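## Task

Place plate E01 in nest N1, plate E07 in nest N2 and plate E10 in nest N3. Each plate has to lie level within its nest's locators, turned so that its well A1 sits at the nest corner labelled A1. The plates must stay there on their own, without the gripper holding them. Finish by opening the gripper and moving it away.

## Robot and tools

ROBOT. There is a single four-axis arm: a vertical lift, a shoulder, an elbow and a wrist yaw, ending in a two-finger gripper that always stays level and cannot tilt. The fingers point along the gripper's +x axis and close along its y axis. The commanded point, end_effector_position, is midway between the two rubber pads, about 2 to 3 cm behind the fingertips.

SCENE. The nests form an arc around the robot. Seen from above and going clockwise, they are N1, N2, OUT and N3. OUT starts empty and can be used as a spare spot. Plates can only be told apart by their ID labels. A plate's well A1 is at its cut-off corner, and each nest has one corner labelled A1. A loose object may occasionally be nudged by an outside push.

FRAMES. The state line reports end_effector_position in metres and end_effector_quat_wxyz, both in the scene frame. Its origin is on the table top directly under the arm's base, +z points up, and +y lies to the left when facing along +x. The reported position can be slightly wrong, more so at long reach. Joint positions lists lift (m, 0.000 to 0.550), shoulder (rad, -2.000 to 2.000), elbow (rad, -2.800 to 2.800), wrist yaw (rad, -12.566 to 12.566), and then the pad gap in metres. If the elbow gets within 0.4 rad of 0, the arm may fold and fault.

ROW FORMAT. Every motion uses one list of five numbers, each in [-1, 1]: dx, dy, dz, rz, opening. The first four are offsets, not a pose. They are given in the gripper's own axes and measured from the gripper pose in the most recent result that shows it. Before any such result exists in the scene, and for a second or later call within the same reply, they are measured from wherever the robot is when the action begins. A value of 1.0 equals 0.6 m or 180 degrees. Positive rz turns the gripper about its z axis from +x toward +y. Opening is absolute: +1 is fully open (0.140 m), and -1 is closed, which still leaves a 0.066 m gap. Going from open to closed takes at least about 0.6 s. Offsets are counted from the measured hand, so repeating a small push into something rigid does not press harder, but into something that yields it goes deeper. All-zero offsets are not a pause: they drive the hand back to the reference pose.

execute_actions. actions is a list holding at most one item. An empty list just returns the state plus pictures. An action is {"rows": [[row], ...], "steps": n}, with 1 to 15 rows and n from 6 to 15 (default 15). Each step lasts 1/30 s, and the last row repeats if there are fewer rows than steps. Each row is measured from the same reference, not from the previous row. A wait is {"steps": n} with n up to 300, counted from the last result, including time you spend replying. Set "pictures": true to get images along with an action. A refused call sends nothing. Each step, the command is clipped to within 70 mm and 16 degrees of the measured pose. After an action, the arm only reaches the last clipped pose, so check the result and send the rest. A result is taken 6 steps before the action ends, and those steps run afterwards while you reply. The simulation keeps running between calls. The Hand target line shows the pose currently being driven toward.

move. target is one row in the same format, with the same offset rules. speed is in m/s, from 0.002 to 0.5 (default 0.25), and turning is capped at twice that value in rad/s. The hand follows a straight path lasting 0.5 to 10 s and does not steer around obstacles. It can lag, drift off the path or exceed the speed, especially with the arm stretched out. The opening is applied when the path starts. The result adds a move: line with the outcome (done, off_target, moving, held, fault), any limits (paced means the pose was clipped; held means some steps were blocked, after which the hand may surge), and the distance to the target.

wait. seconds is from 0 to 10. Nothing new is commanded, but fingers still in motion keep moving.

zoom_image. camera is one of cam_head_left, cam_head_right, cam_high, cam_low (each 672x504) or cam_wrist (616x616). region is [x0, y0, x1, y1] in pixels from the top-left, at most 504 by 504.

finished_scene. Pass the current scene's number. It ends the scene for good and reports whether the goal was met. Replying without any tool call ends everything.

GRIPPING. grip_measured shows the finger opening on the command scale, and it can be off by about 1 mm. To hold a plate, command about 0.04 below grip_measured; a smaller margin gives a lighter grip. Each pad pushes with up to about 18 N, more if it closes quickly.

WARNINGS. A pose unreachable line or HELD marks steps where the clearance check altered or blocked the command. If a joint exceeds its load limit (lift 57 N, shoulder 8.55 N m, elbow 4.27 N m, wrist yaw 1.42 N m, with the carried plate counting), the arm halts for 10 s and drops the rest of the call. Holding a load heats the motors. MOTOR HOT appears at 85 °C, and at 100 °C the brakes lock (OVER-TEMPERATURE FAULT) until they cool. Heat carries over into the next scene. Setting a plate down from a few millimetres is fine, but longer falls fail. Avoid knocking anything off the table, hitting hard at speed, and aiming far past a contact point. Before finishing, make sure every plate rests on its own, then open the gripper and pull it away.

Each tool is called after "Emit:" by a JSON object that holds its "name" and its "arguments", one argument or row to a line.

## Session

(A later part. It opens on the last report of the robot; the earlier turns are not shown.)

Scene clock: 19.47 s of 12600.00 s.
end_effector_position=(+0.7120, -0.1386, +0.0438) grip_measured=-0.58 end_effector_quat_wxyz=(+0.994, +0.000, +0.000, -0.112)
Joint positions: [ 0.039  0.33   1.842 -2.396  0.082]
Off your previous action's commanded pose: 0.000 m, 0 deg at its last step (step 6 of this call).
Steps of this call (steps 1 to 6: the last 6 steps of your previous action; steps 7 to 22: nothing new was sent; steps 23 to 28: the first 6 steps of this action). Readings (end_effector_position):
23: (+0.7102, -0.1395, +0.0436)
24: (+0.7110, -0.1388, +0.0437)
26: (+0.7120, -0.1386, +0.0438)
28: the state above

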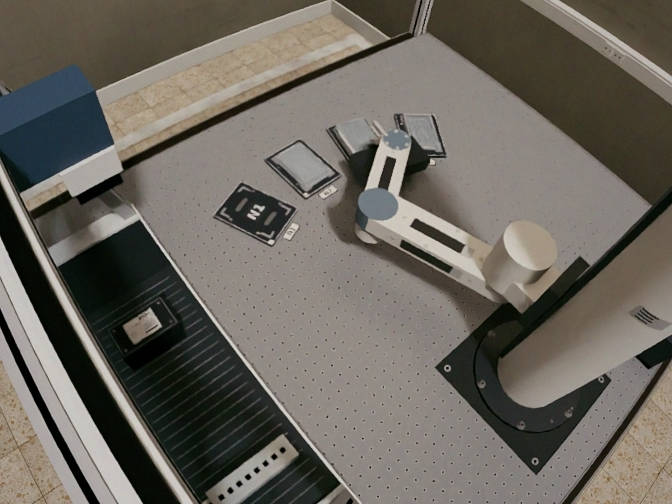

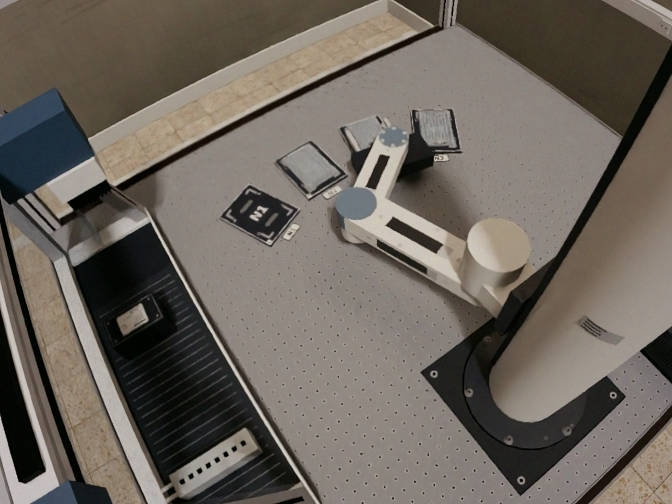

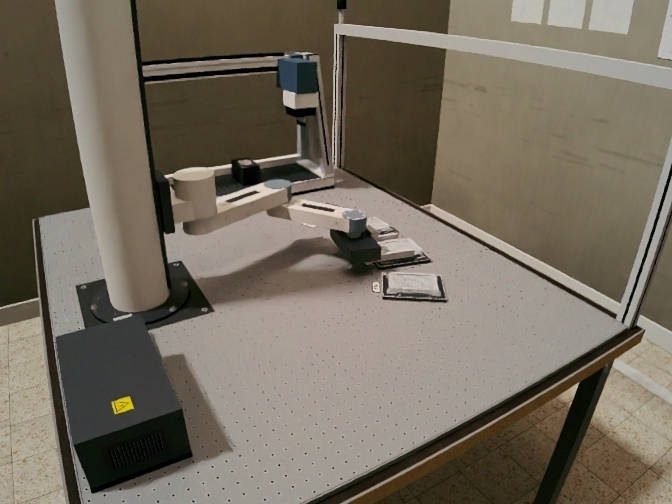

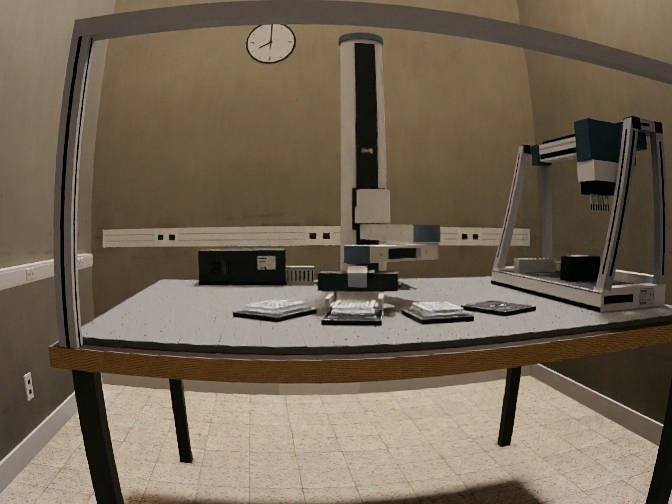

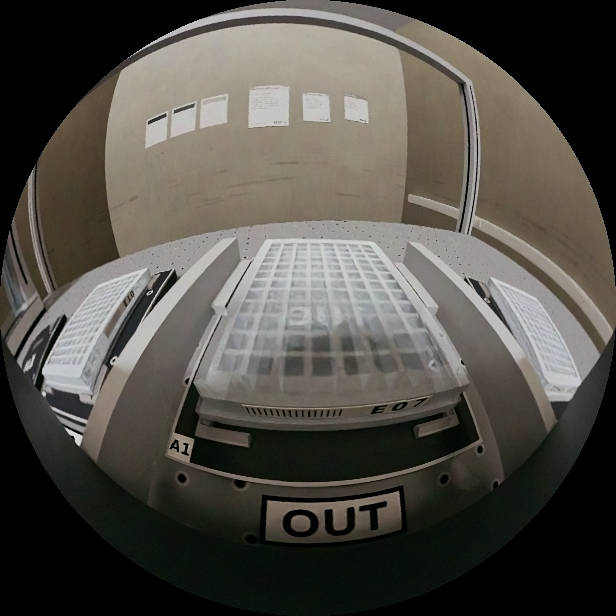

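Emit:
{"name": "move", "arguments": {
  "target": [0, -0.0005, -0.013, -0.0011, -0.64],
  "speed": 0.025
}}

Emit:
{"name": "execute_actions", "arguments": {
  "actions": [
    {"rows": [[0,0,0,0,-0.5],[0,0,0,0,-0.4],[0,0,0,0,-0.2],[0,0,0,0,0],[0,0,0,0,0.3],[0,0,0.005,0,0.3],[0,0,0.012,0,0.3],[0,0,0.02,0,0.3],[0,0,0.0265,0,0.3]], "steps": 12}
  ]
}}

Emit:
{"name": "move", "arguments": {
  "target": [-0.06658, -0.30988, 0, -0.1136, 0.3],
  "speed": 0.45
}}

Emit:
{"name": "execute_actions", "arguments": {
  "actions": [
    {"rows": [[0,0,-0.004,0,0.3],[0,0,-0.009,0,0.3],[0,0,-0.015,0,0.3],[0,0,-0.021,0,0.3],[0,0,-0.025,0,0.3],[0,0,-0.0272,0,0.3]], "steps": 15}
  ],
  "pictures": true
}}

Emit:
{"name": "zoom_image", "arguments": {
  "camera": "cam_wrist",
  "region": [160, 370, 280, 460]
}}

Emit:
{"name": "zoom_image", "arguments": {
  "camera": "cam_wrist",
  "region": [390, 360, 510, 450]
}}

Emit:
{"name": "zoom_image", "arguments": {
  "camera": "cam_wrist",
  "region": [250, 230, 390, 270]
}}

Scene clock: 21.17 s of 12600.00 s.
end_effector_position=(+0.7119, -0.1389, +0.0359) grip_measured=-0.58 end_effector_quat_wxyz=(+0.994, +0.000, +0.000, -0.114)
Joint positions: [ 0.031  0.33   1.842 -2.399  0.082]
Hand target: +0.712, -0.139, +0.036; +0.994, +0.000, +0.000, -0.114
Off your previous action's commanded pose: 0.000 m, 0 deg at its last step (step 6 of this call).
Off the commanded pose: 0.000 m, 0 deg.
Kept back: nothing.
move: done

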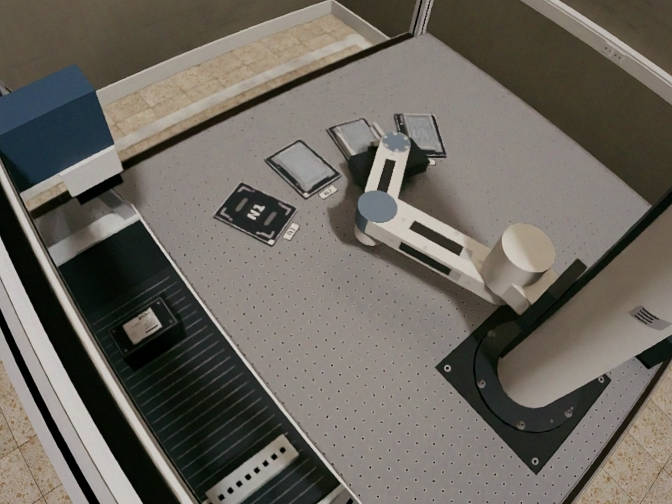

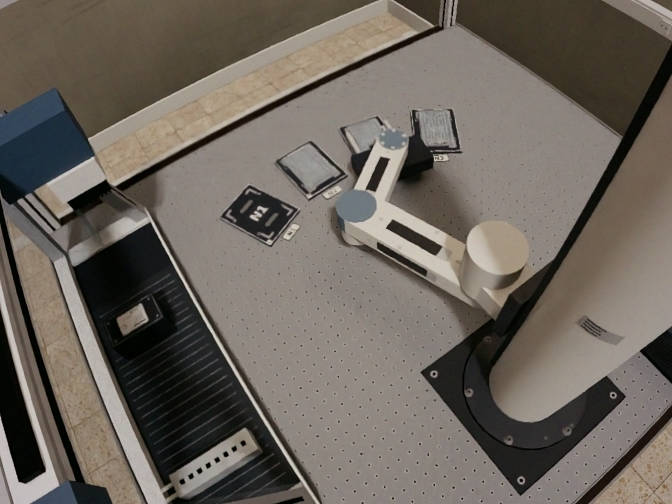

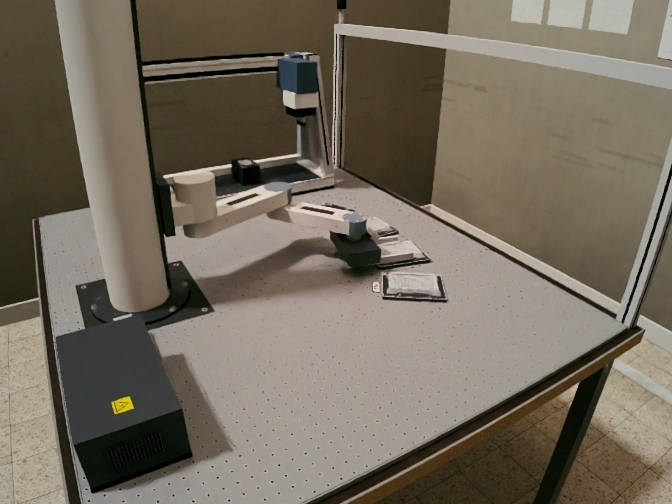

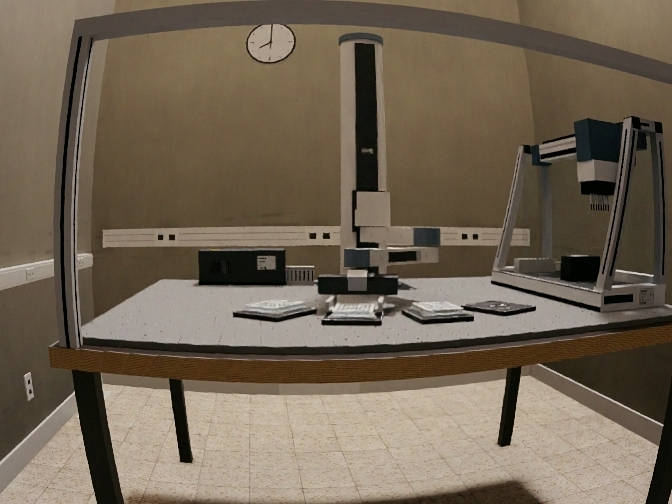

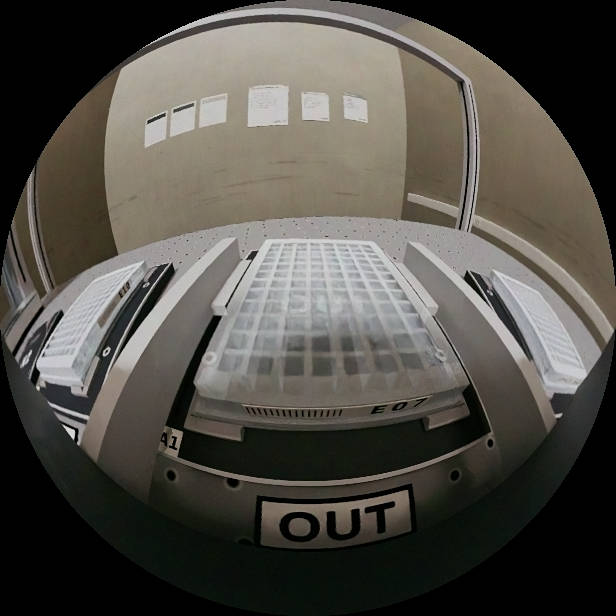

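Scene clock: 21.37 s of 12600.00 s.
end_effector_position=(+0.7119, -0.1390, +0.0360) grip_measured=-0.04 end_effector_quat_wxyz=(+0.994, +0.000, +0.000, -0.114)
Joint positions: [ 0.031  0.33   1.842 -2.399  0.101]
Steps of this call (steps 1 to 6: the first 6 steps of this action). Readings (end_effector_position):
1: (+0.7119, -0.1389, +0.0359)
2: (+0.7119, -0.1390, +0.0359)
4: (+0.7119, -0.1390, +0.0359)
6: the state above

Scene clock: 22.67 s of 12600.00 s.
end_effector_position=(+0.6309, -0.3112, +0.0519) grip_measured=+0.30 end_effector_quat_wxyz=(+0.958, +0.000, +0.000, -0.288)
Joint positions: [ 0.047 -0.005  1.825 -2.405  0.114]
Hand target: +0.631, -0.311, +0.052; +0.958, +0.000, +0.000, -0.288
Off your previous action's commanded pose: 0.000 m, 0 deg at its last step (step 6 of this call).
Off the commanded pose: 0.000 m, 0 deg.
Kept back: nothing.
move: done

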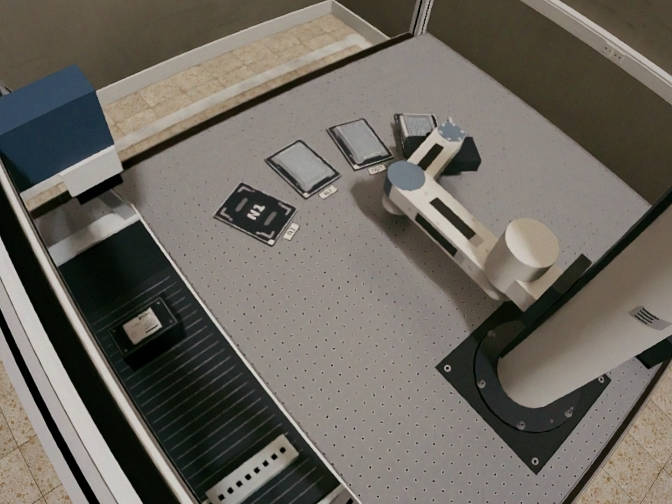

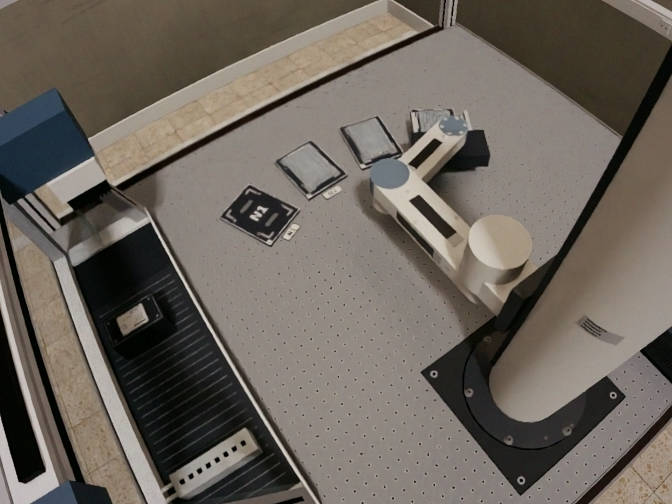

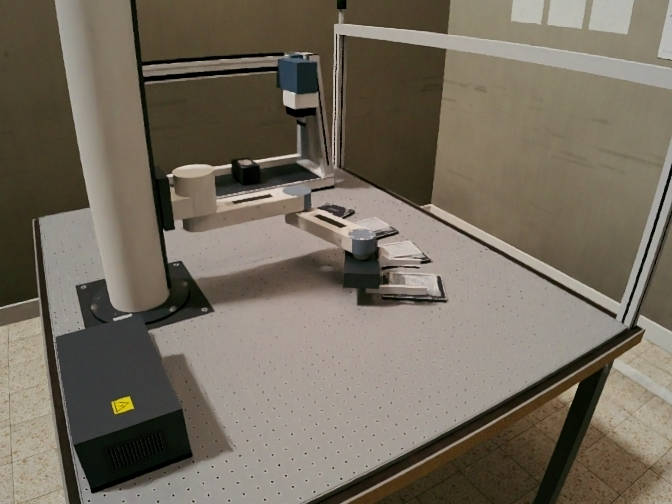

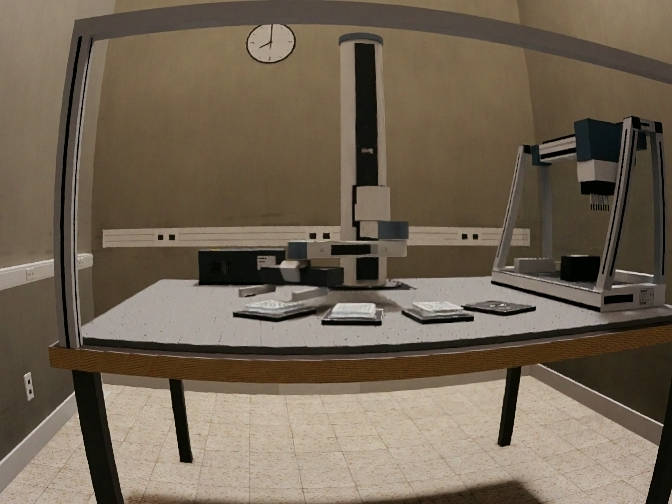

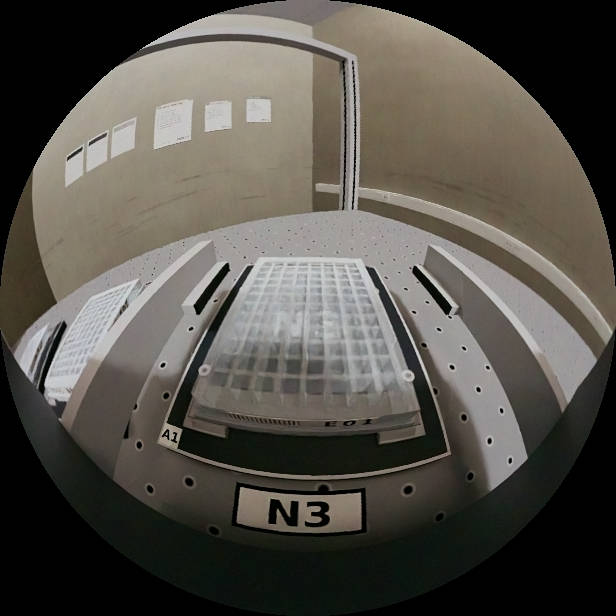

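Scene clock: 22.97 s of 12600.00 s.
end_effector_position=(+0.6309, -0.3112, +0.0354) grip_measured=+0.30 end_effector_quat_wxyz=(+0.958, +0.000, +0.000, -0.288)
Joint positions: [ 0.03  -0.005  1.825 -2.405  0.114]
Steps of this call (steps 1 to 9: the first 9 steps of this action). Readings (end_effector_position):
1: (+0.6309, -0.3112, +0.0518)
2: (+0.6309, -0.3112, +0.0506)
4: (+0.6309, -0.3112, +0.0449)
8: (+0.6309, -0.3112, +0.0353)
9: the state above

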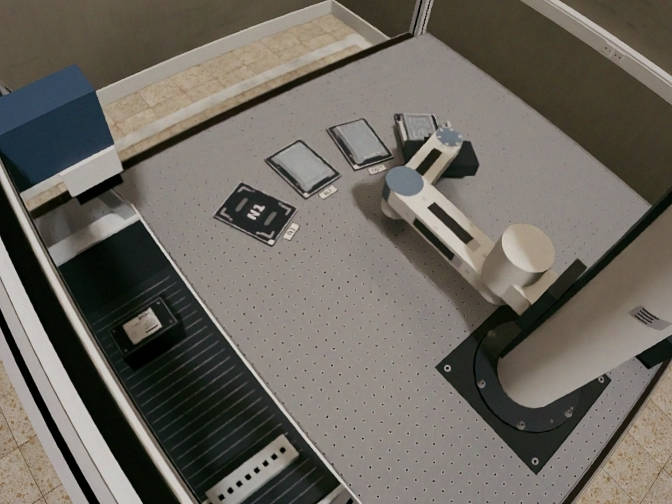

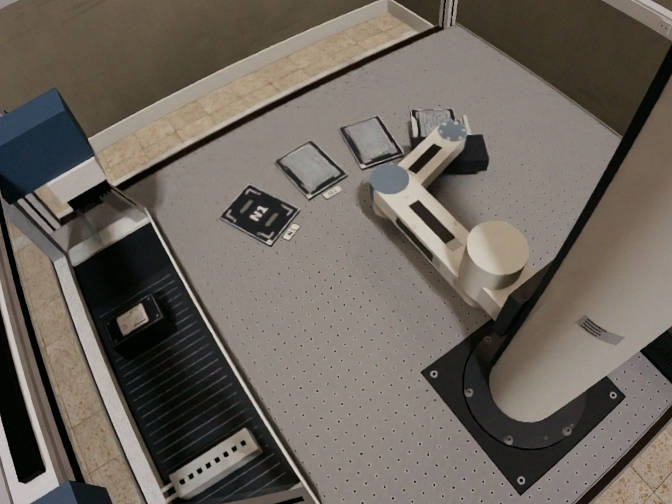

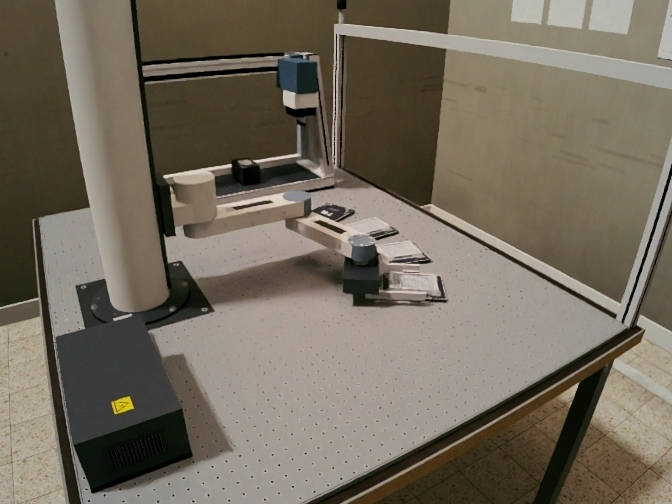

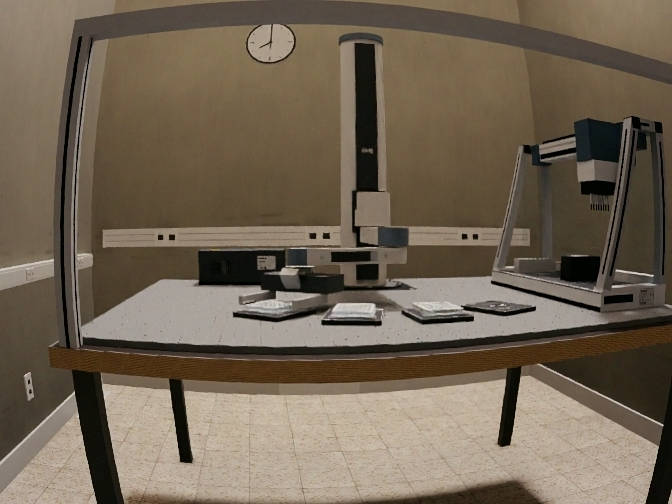

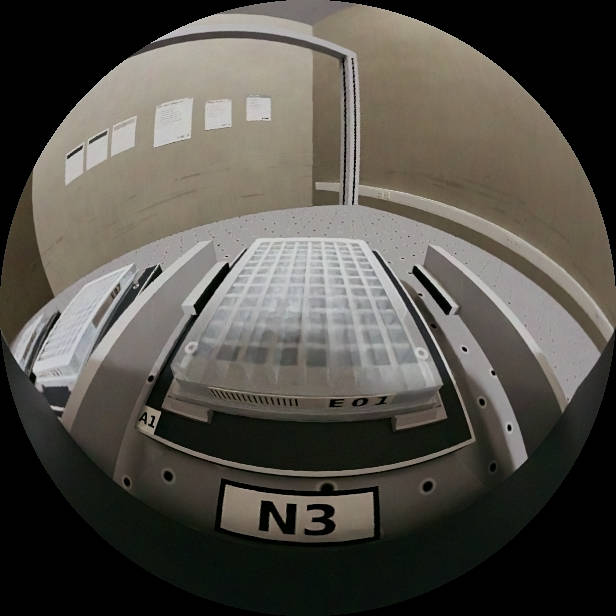

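Region (160, 370, 280, 460) of cam_wrist's 616x616 image, scaled by 4.200, with more detail than that image has; it fills the top 378 rows of this view, and the rest is white.

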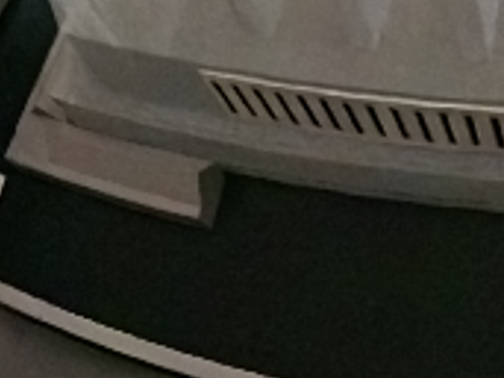

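Region (390, 360, 510, 450) of cam_wrist's 616x616 image, scaled by 4.200, with more detail than that image has; it fills the top 378 rows of this view, and the rest is white.

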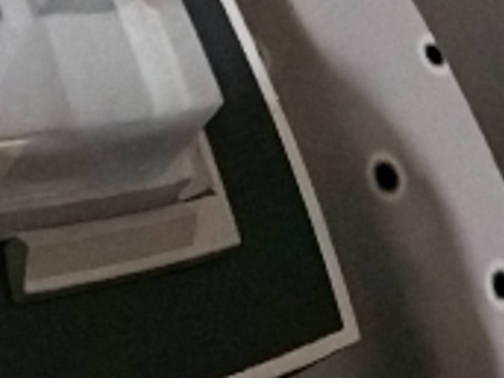

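Region (250, 230, 390, 270) of cam_wrist's 616x616 image, scaled by 3.600, with more detail than that image has; it fills the top 144 rows of this view, and the rest is white.

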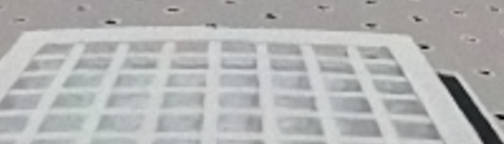

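Emit:
{"name": "execute_actions", "arguments": {
  "actions": []
}}

Scene clock: 23.73 s of 12600.00 s.
end_effector_position=(+0.6309, -0.3112, +0.0355) grip_measured=+0.30 end_effector_quat_wxyz=(+0.958, +0.000, +0.000, -0.288)
Joint positions: [ 0.031 -0.005  1.825 -2.405  0.114]
Hand target: +0.631, -0.311, +0.036; +0.958, +0.000, +0.000, -0.288
Off the commanded pose: 0.000 m, 0 deg.
Kept back: nothing.
Steps of this call (steps 1 to 6: the last 6 steps of your previous action; steps 7 to 23: nothing new was sent). Readings (end_effector_position):
1: (+0.6309, -0.3112, +0.0355)
2: (+0.6309, -0.3112, +0.0355)
4: (+0.6309, -0.3112, +0.0355)
8: (+0.6309, -0.3112, +0.0355)
23: the state above

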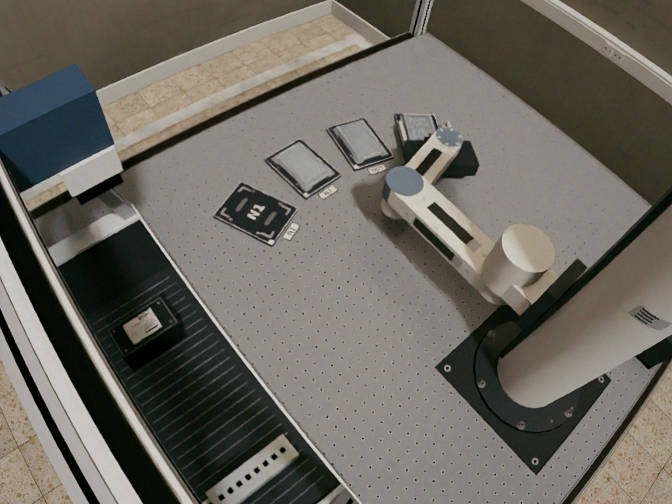

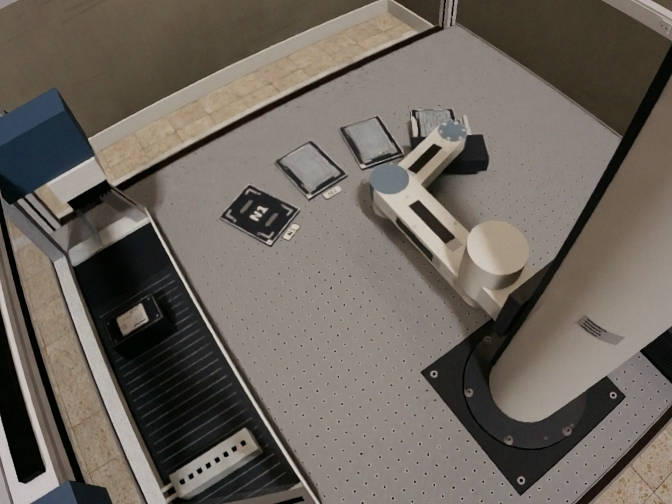

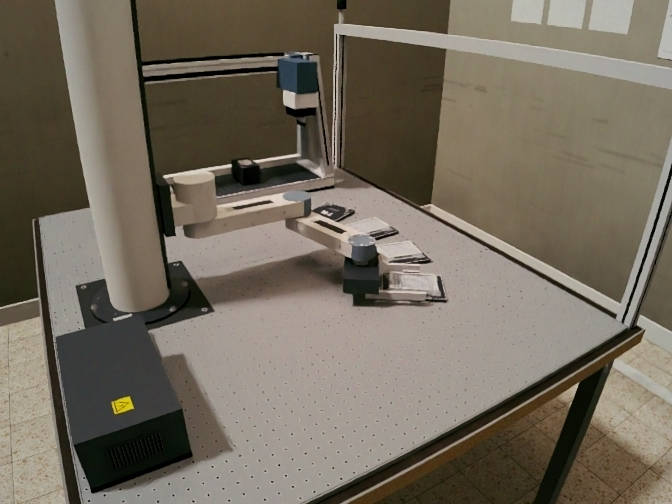

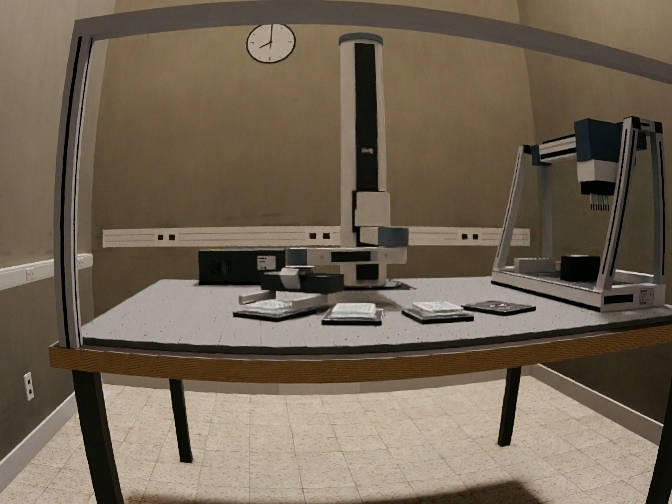

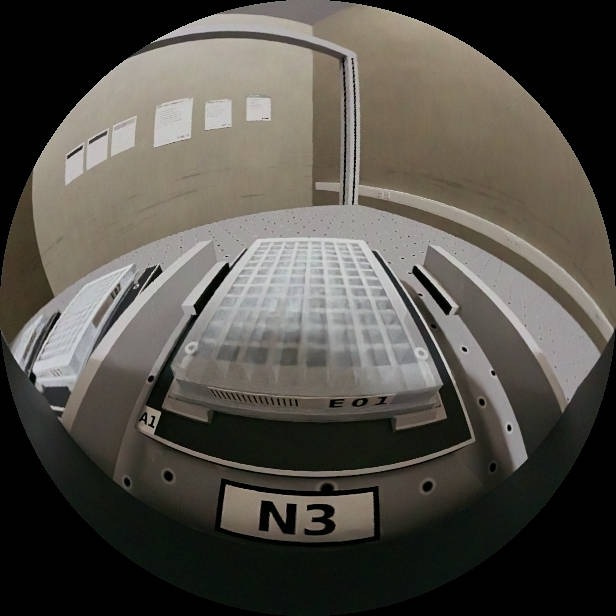

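Emit:
{"name": "execute_actions", "arguments": {
  "actions": [
    {"rows": [[0.002,0.005,0,-0.004,0.3],[0.004,0.010,0,-0.008,0.3],[0.005,0.0142,0,-0.011,0.3]], "steps": 15}
  ]
}}

Emit:
{"name": "execute_actions", "arguments": {
  "actions": []
}}

Emit:
{"name": "zoom_image", "arguments": {
  "camera": "cam_wrist",
  "region": [160, 370, 280, 460]
}}

Emit:
{"name": "zoom_image", "arguments": {
  "camera": "cam_wrist",
  "region": [390, 360, 510, 450]
}}

Emit:
{"name": "zoom_image", "arguments": {
  "camera": "cam_wrist",
  "region": [250, 230, 390, 270]
}}

Scene clock: 24.43 s of 12600.00 s.
end_effector_position=(+0.6383, -0.3056, +0.0355) grip_measured=+0.30 end_effector_quat_wxyz=(+0.953, +0.000, +0.000, -0.305)
Joint positions: [ 0.031  0.019  1.844 -2.483  0.114]
Steps of this call (steps 1 to 12: nothing new was sent; steps 13 to 21: the first 9 steps of this action). Readings (end_effector_position):
13: (+0.6309, -0.3113, +0.0355)
14: (+0.6318, -0.3109, +0.0355)
16: (+0.6370, -0.3065, +0.0355)
20: (+0.6383, -0.3055, +0.0355)
21: the state above

Scene clock: 24.63 s of 12600.00 s.
end_effector_position=(+0.6383, -0.3056, +0.0355) grip_measured=+0.30 end_effector_quat_wxyz=(+0.952, +0.000, +0.000, -0.305)
Joint positions: [ 0.031  0.019  1.844 -2.483  0.114]
Hand target: +0.638, -0.306, +0.036; +0.952, +0.000, +0.000, -0.305
Off the commanded pose: 0.000 m, 0 deg.
Kept back: nothing.
Steps of this call (steps 1 to 6: the last 6 steps of your previous action). Readings (end_effector_position):
1: (+0.6383, -0.3056, +0.0355)
2: (+0.6383, -0.3056, +0.0355)
4: (+0.6383, -0.3056, +0.0355)
6: the state above

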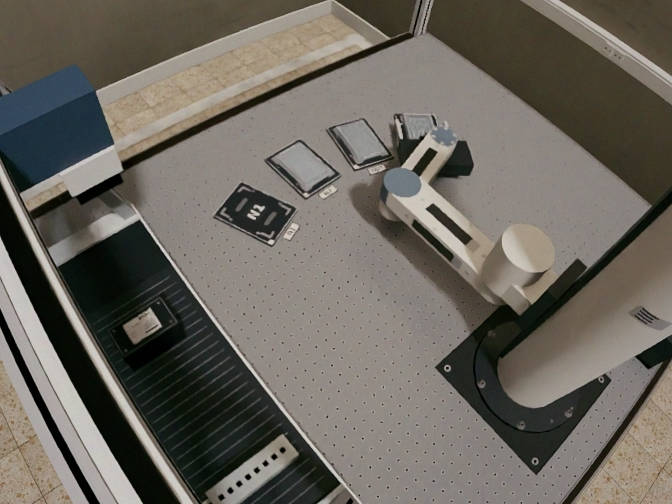

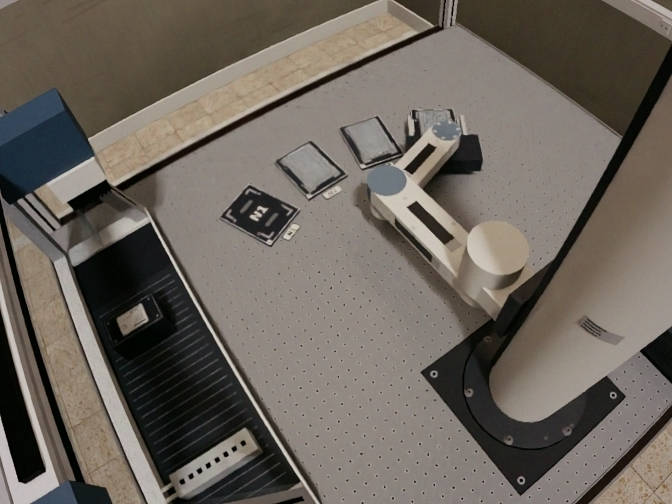

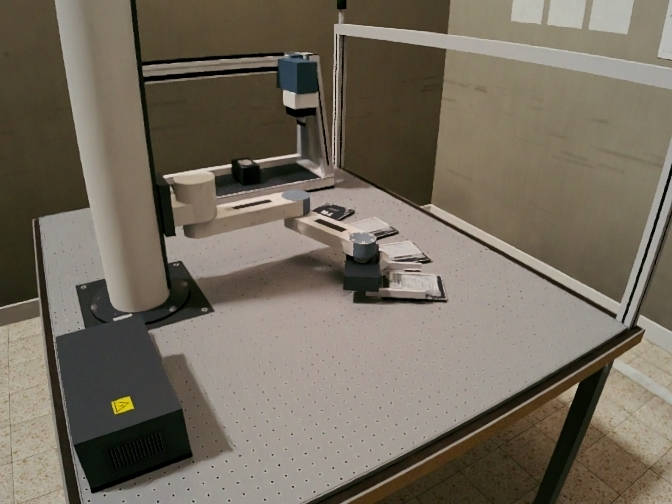

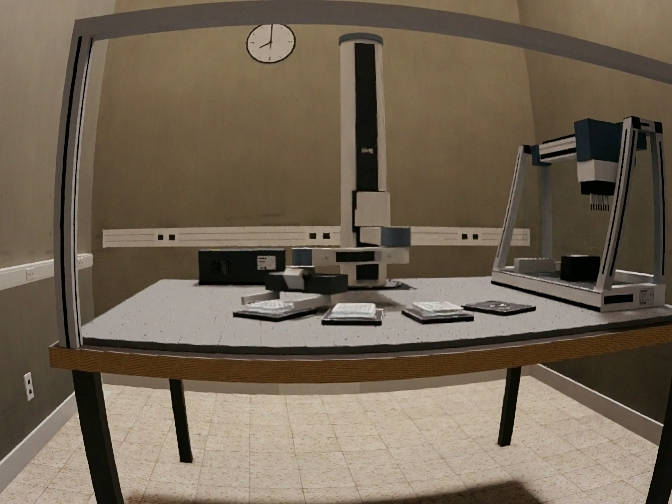

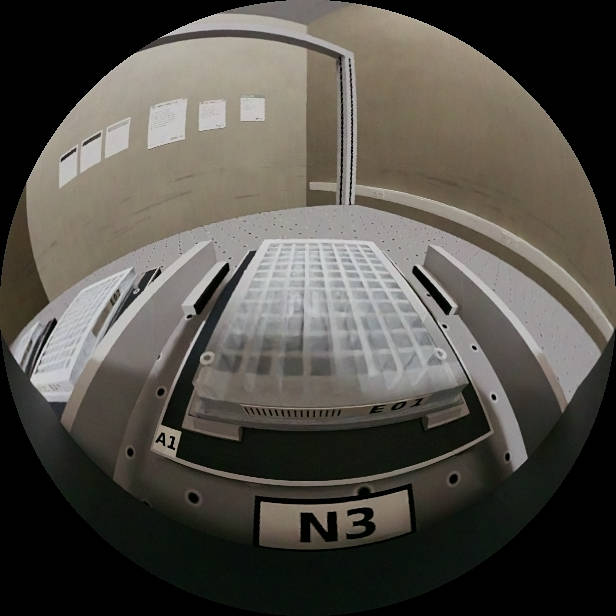

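Region (160, 370, 280, 460) of cam_wrist's 616x616 image, scaled by 4.200, with more detail than that image has; it fills the top 378 rows of this view, and the rest is white.

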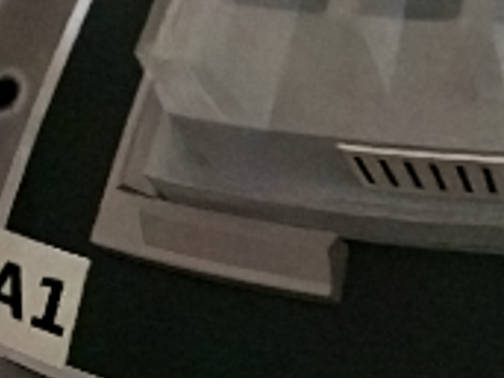

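Region (390, 360, 510, 450) of cam_wrist's 616x616 image, scaled by 4.200, with more detail than that image has; it fills the top 378 rows of this view, and the rest is white.

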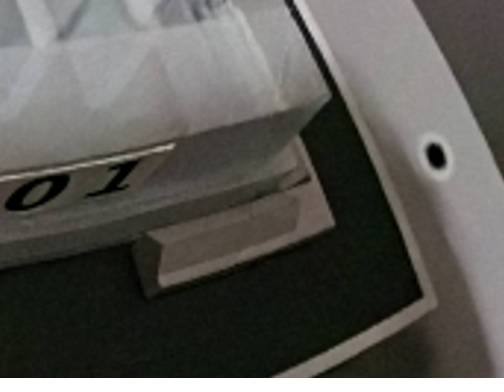

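Region (250, 230, 390, 270) of cam_wrist's 616x616 image, scaled by 3.600, with more detail than that image has; it fills the top 144 rows of this view, and the rest is white.

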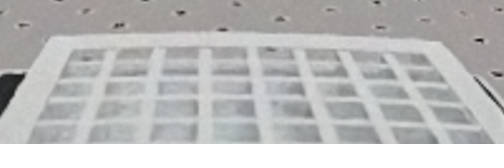

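Emit:
{"name": "execute_actions", "arguments": {
  "actions": [
    {"rows": [[0.0002,0.001,0,0.001,0.1],[0.0002,0.0017,0,0.0015,-0.05],[0.0002,0.0017,0,0.0015,-0.2],[0.0002,0.0017,0,0.0015,-0.3],[0.0002,0.0017,0,0.0015,-0.4],[0.0002,0.0017,0,0.0015,-0.45],[0.0002,0.0017,0,0.0015,-0.48],[0.0002,0.0017,0,0.0015,-0.51],[0.0002,0.0017,0,0.0015,-0.53],[0.0002,0.0017,0,0.0015,-0.55],[0.0002,0.0017,0,0.0015,-0.57],[0.0002,0.0017,0,0.0015,-0.59],[0.0002,0.0017,0,0.0015,-0.61],[0.0002,0.0017,0,0.0015,-0.63],[0.0002,0.0017,0,0.0015,-0.64]], "steps": 15}
  ]
}}

Emit:
{"name": "execute_actions", "arguments": {
  "actions": [
    {"rows": [[0,0,0,0,-0.64],[0,0,0,0,-0.64],[0,0,0,0,-0.64],[0,0,0.003,0,-0.64],[0,0,0.007,0,-0.64],[0,0,0.011,0,-0.64],[0,0,0.0136,0,-0.64],[0,0,0.02,0,-0.64],[0,0,0.028,0,-0.64],[0,0,0.036,0,-0.64],[0,0,0.042,0,-0.64]], "steps": 15}
  ]
}}

Scene clock: 25.40 s of 12600.00 s.
end_effector_position=(+0.6389, -0.3049, +0.0355) grip_measured=-0.52 end_effector_quat_wxyz=(+0.953, +0.000, +0.000, -0.302)
Joint positions: [ 0.031  0.02   1.845 -2.479  0.084]
Steps of this call (steps 1 to 14: nothing new was sent; steps 15 to 23: the first 9 steps of this action). Readings (end_effector_position):
15: (+0.6383, -0.3056, +0.0355)
16: (+0.6387, -0.3052, +0.0355)
18: (+0.6389, -0.3049, +0.0355)
22: (+0.6389, -0.3049, +0.0355)
23: the state above

Scene clock: 25.90 s of 12600.00 s.
end_effector_position=(+0.6389, -0.3049, +0.0457) grip_measured=-0.58 end_effector_quat_wxyz=(+0.953, +0.000, +0.000, -0.302)
Joint positions: [ 0.041  0.02   1.845 -2.479  0.082]
Off your previous action's commanded pose: 0.000 m, 0 deg at its last step (step 6 of this call).
Steps of this call (steps 1 to 6: the last 6 steps of your previous action; steps 7 to 15: the first 9 steps of this action, its rows measured from where the robot was after step 6). Readings (end_effector_position):
6: (+0.6389, -0.3049, +0.0355)
7: (+0.6389, -0.3049, +0.0355)
8: (+0.6389, -0.3049, +0.0355)
10: (+0.6389, -0.3049, +0.0356)
14: (+0.6389, -0.3049, +0.0432)
15: the state above

Emit:
{"name": "move", "arguments": {
  "target": [-0.4425, 0.7574, 0.025, 0.3209, -0.64],
  "speed": 0.5
}}

Scene clock: 27.90 s of 12600.00 s.
end_effector_position=(+0.6839, +0.2194, +0.0607) grip_measured=-0.58 end_effector_quat_wxyz=(+0.981, +0.000, +0.000, +0.195)
Joint positions: [ 0.056  1.005  1.839 -2.45   0.082]
Hand target: +0.684, +0.220, +0.061; +0.981, +0.000, +0.000, +0.196
Off your previous action's commanded pose: 0.000 m, 0 deg at its last step (step 6 of this call).
Off the commanded pose: 0.000 m, 0 deg.
Kept back: nothing.
move: done; limits=paced

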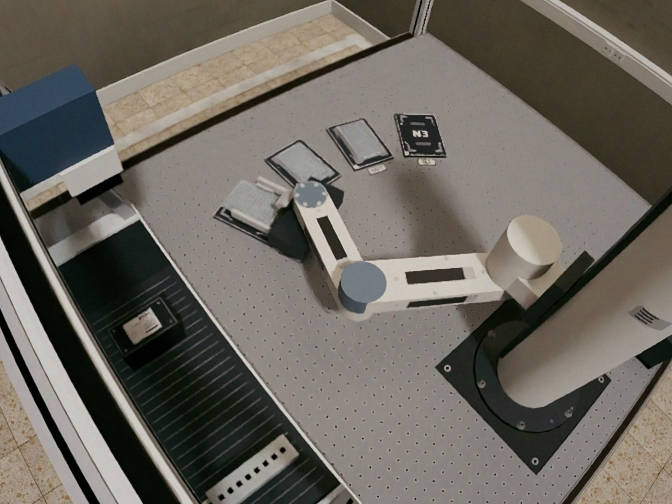

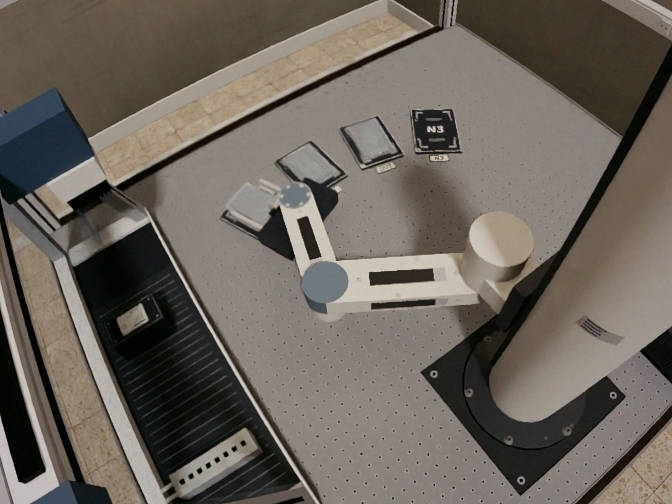

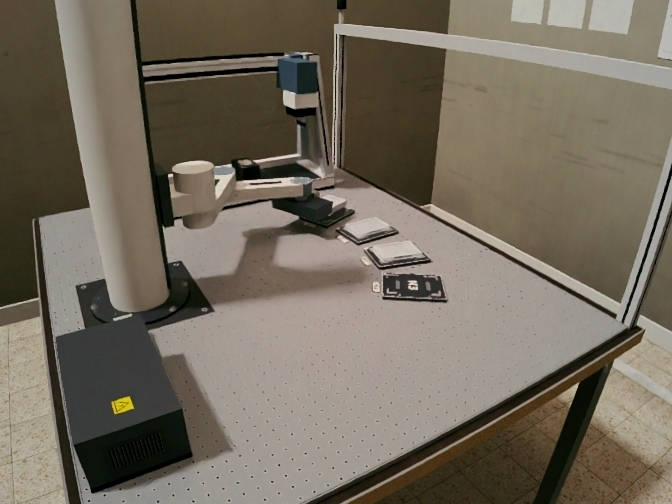

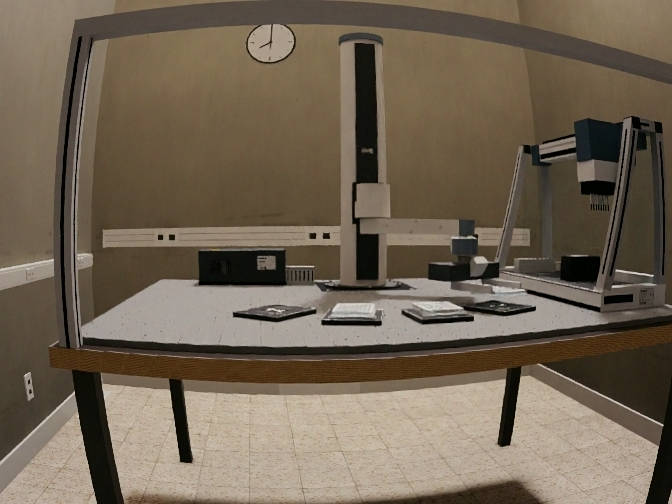

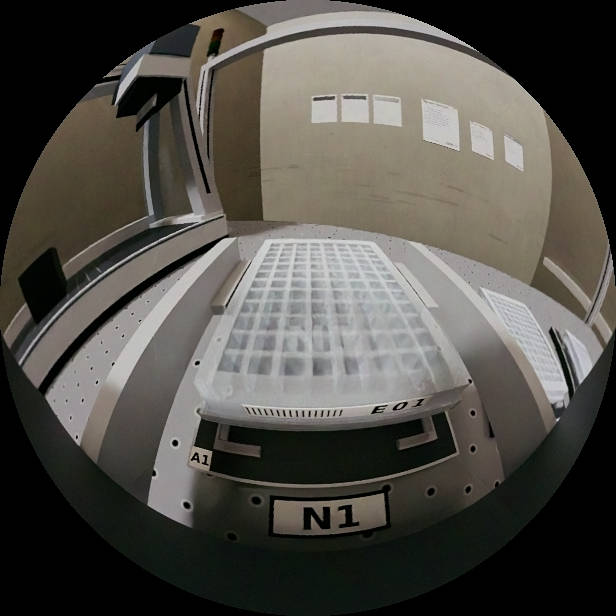

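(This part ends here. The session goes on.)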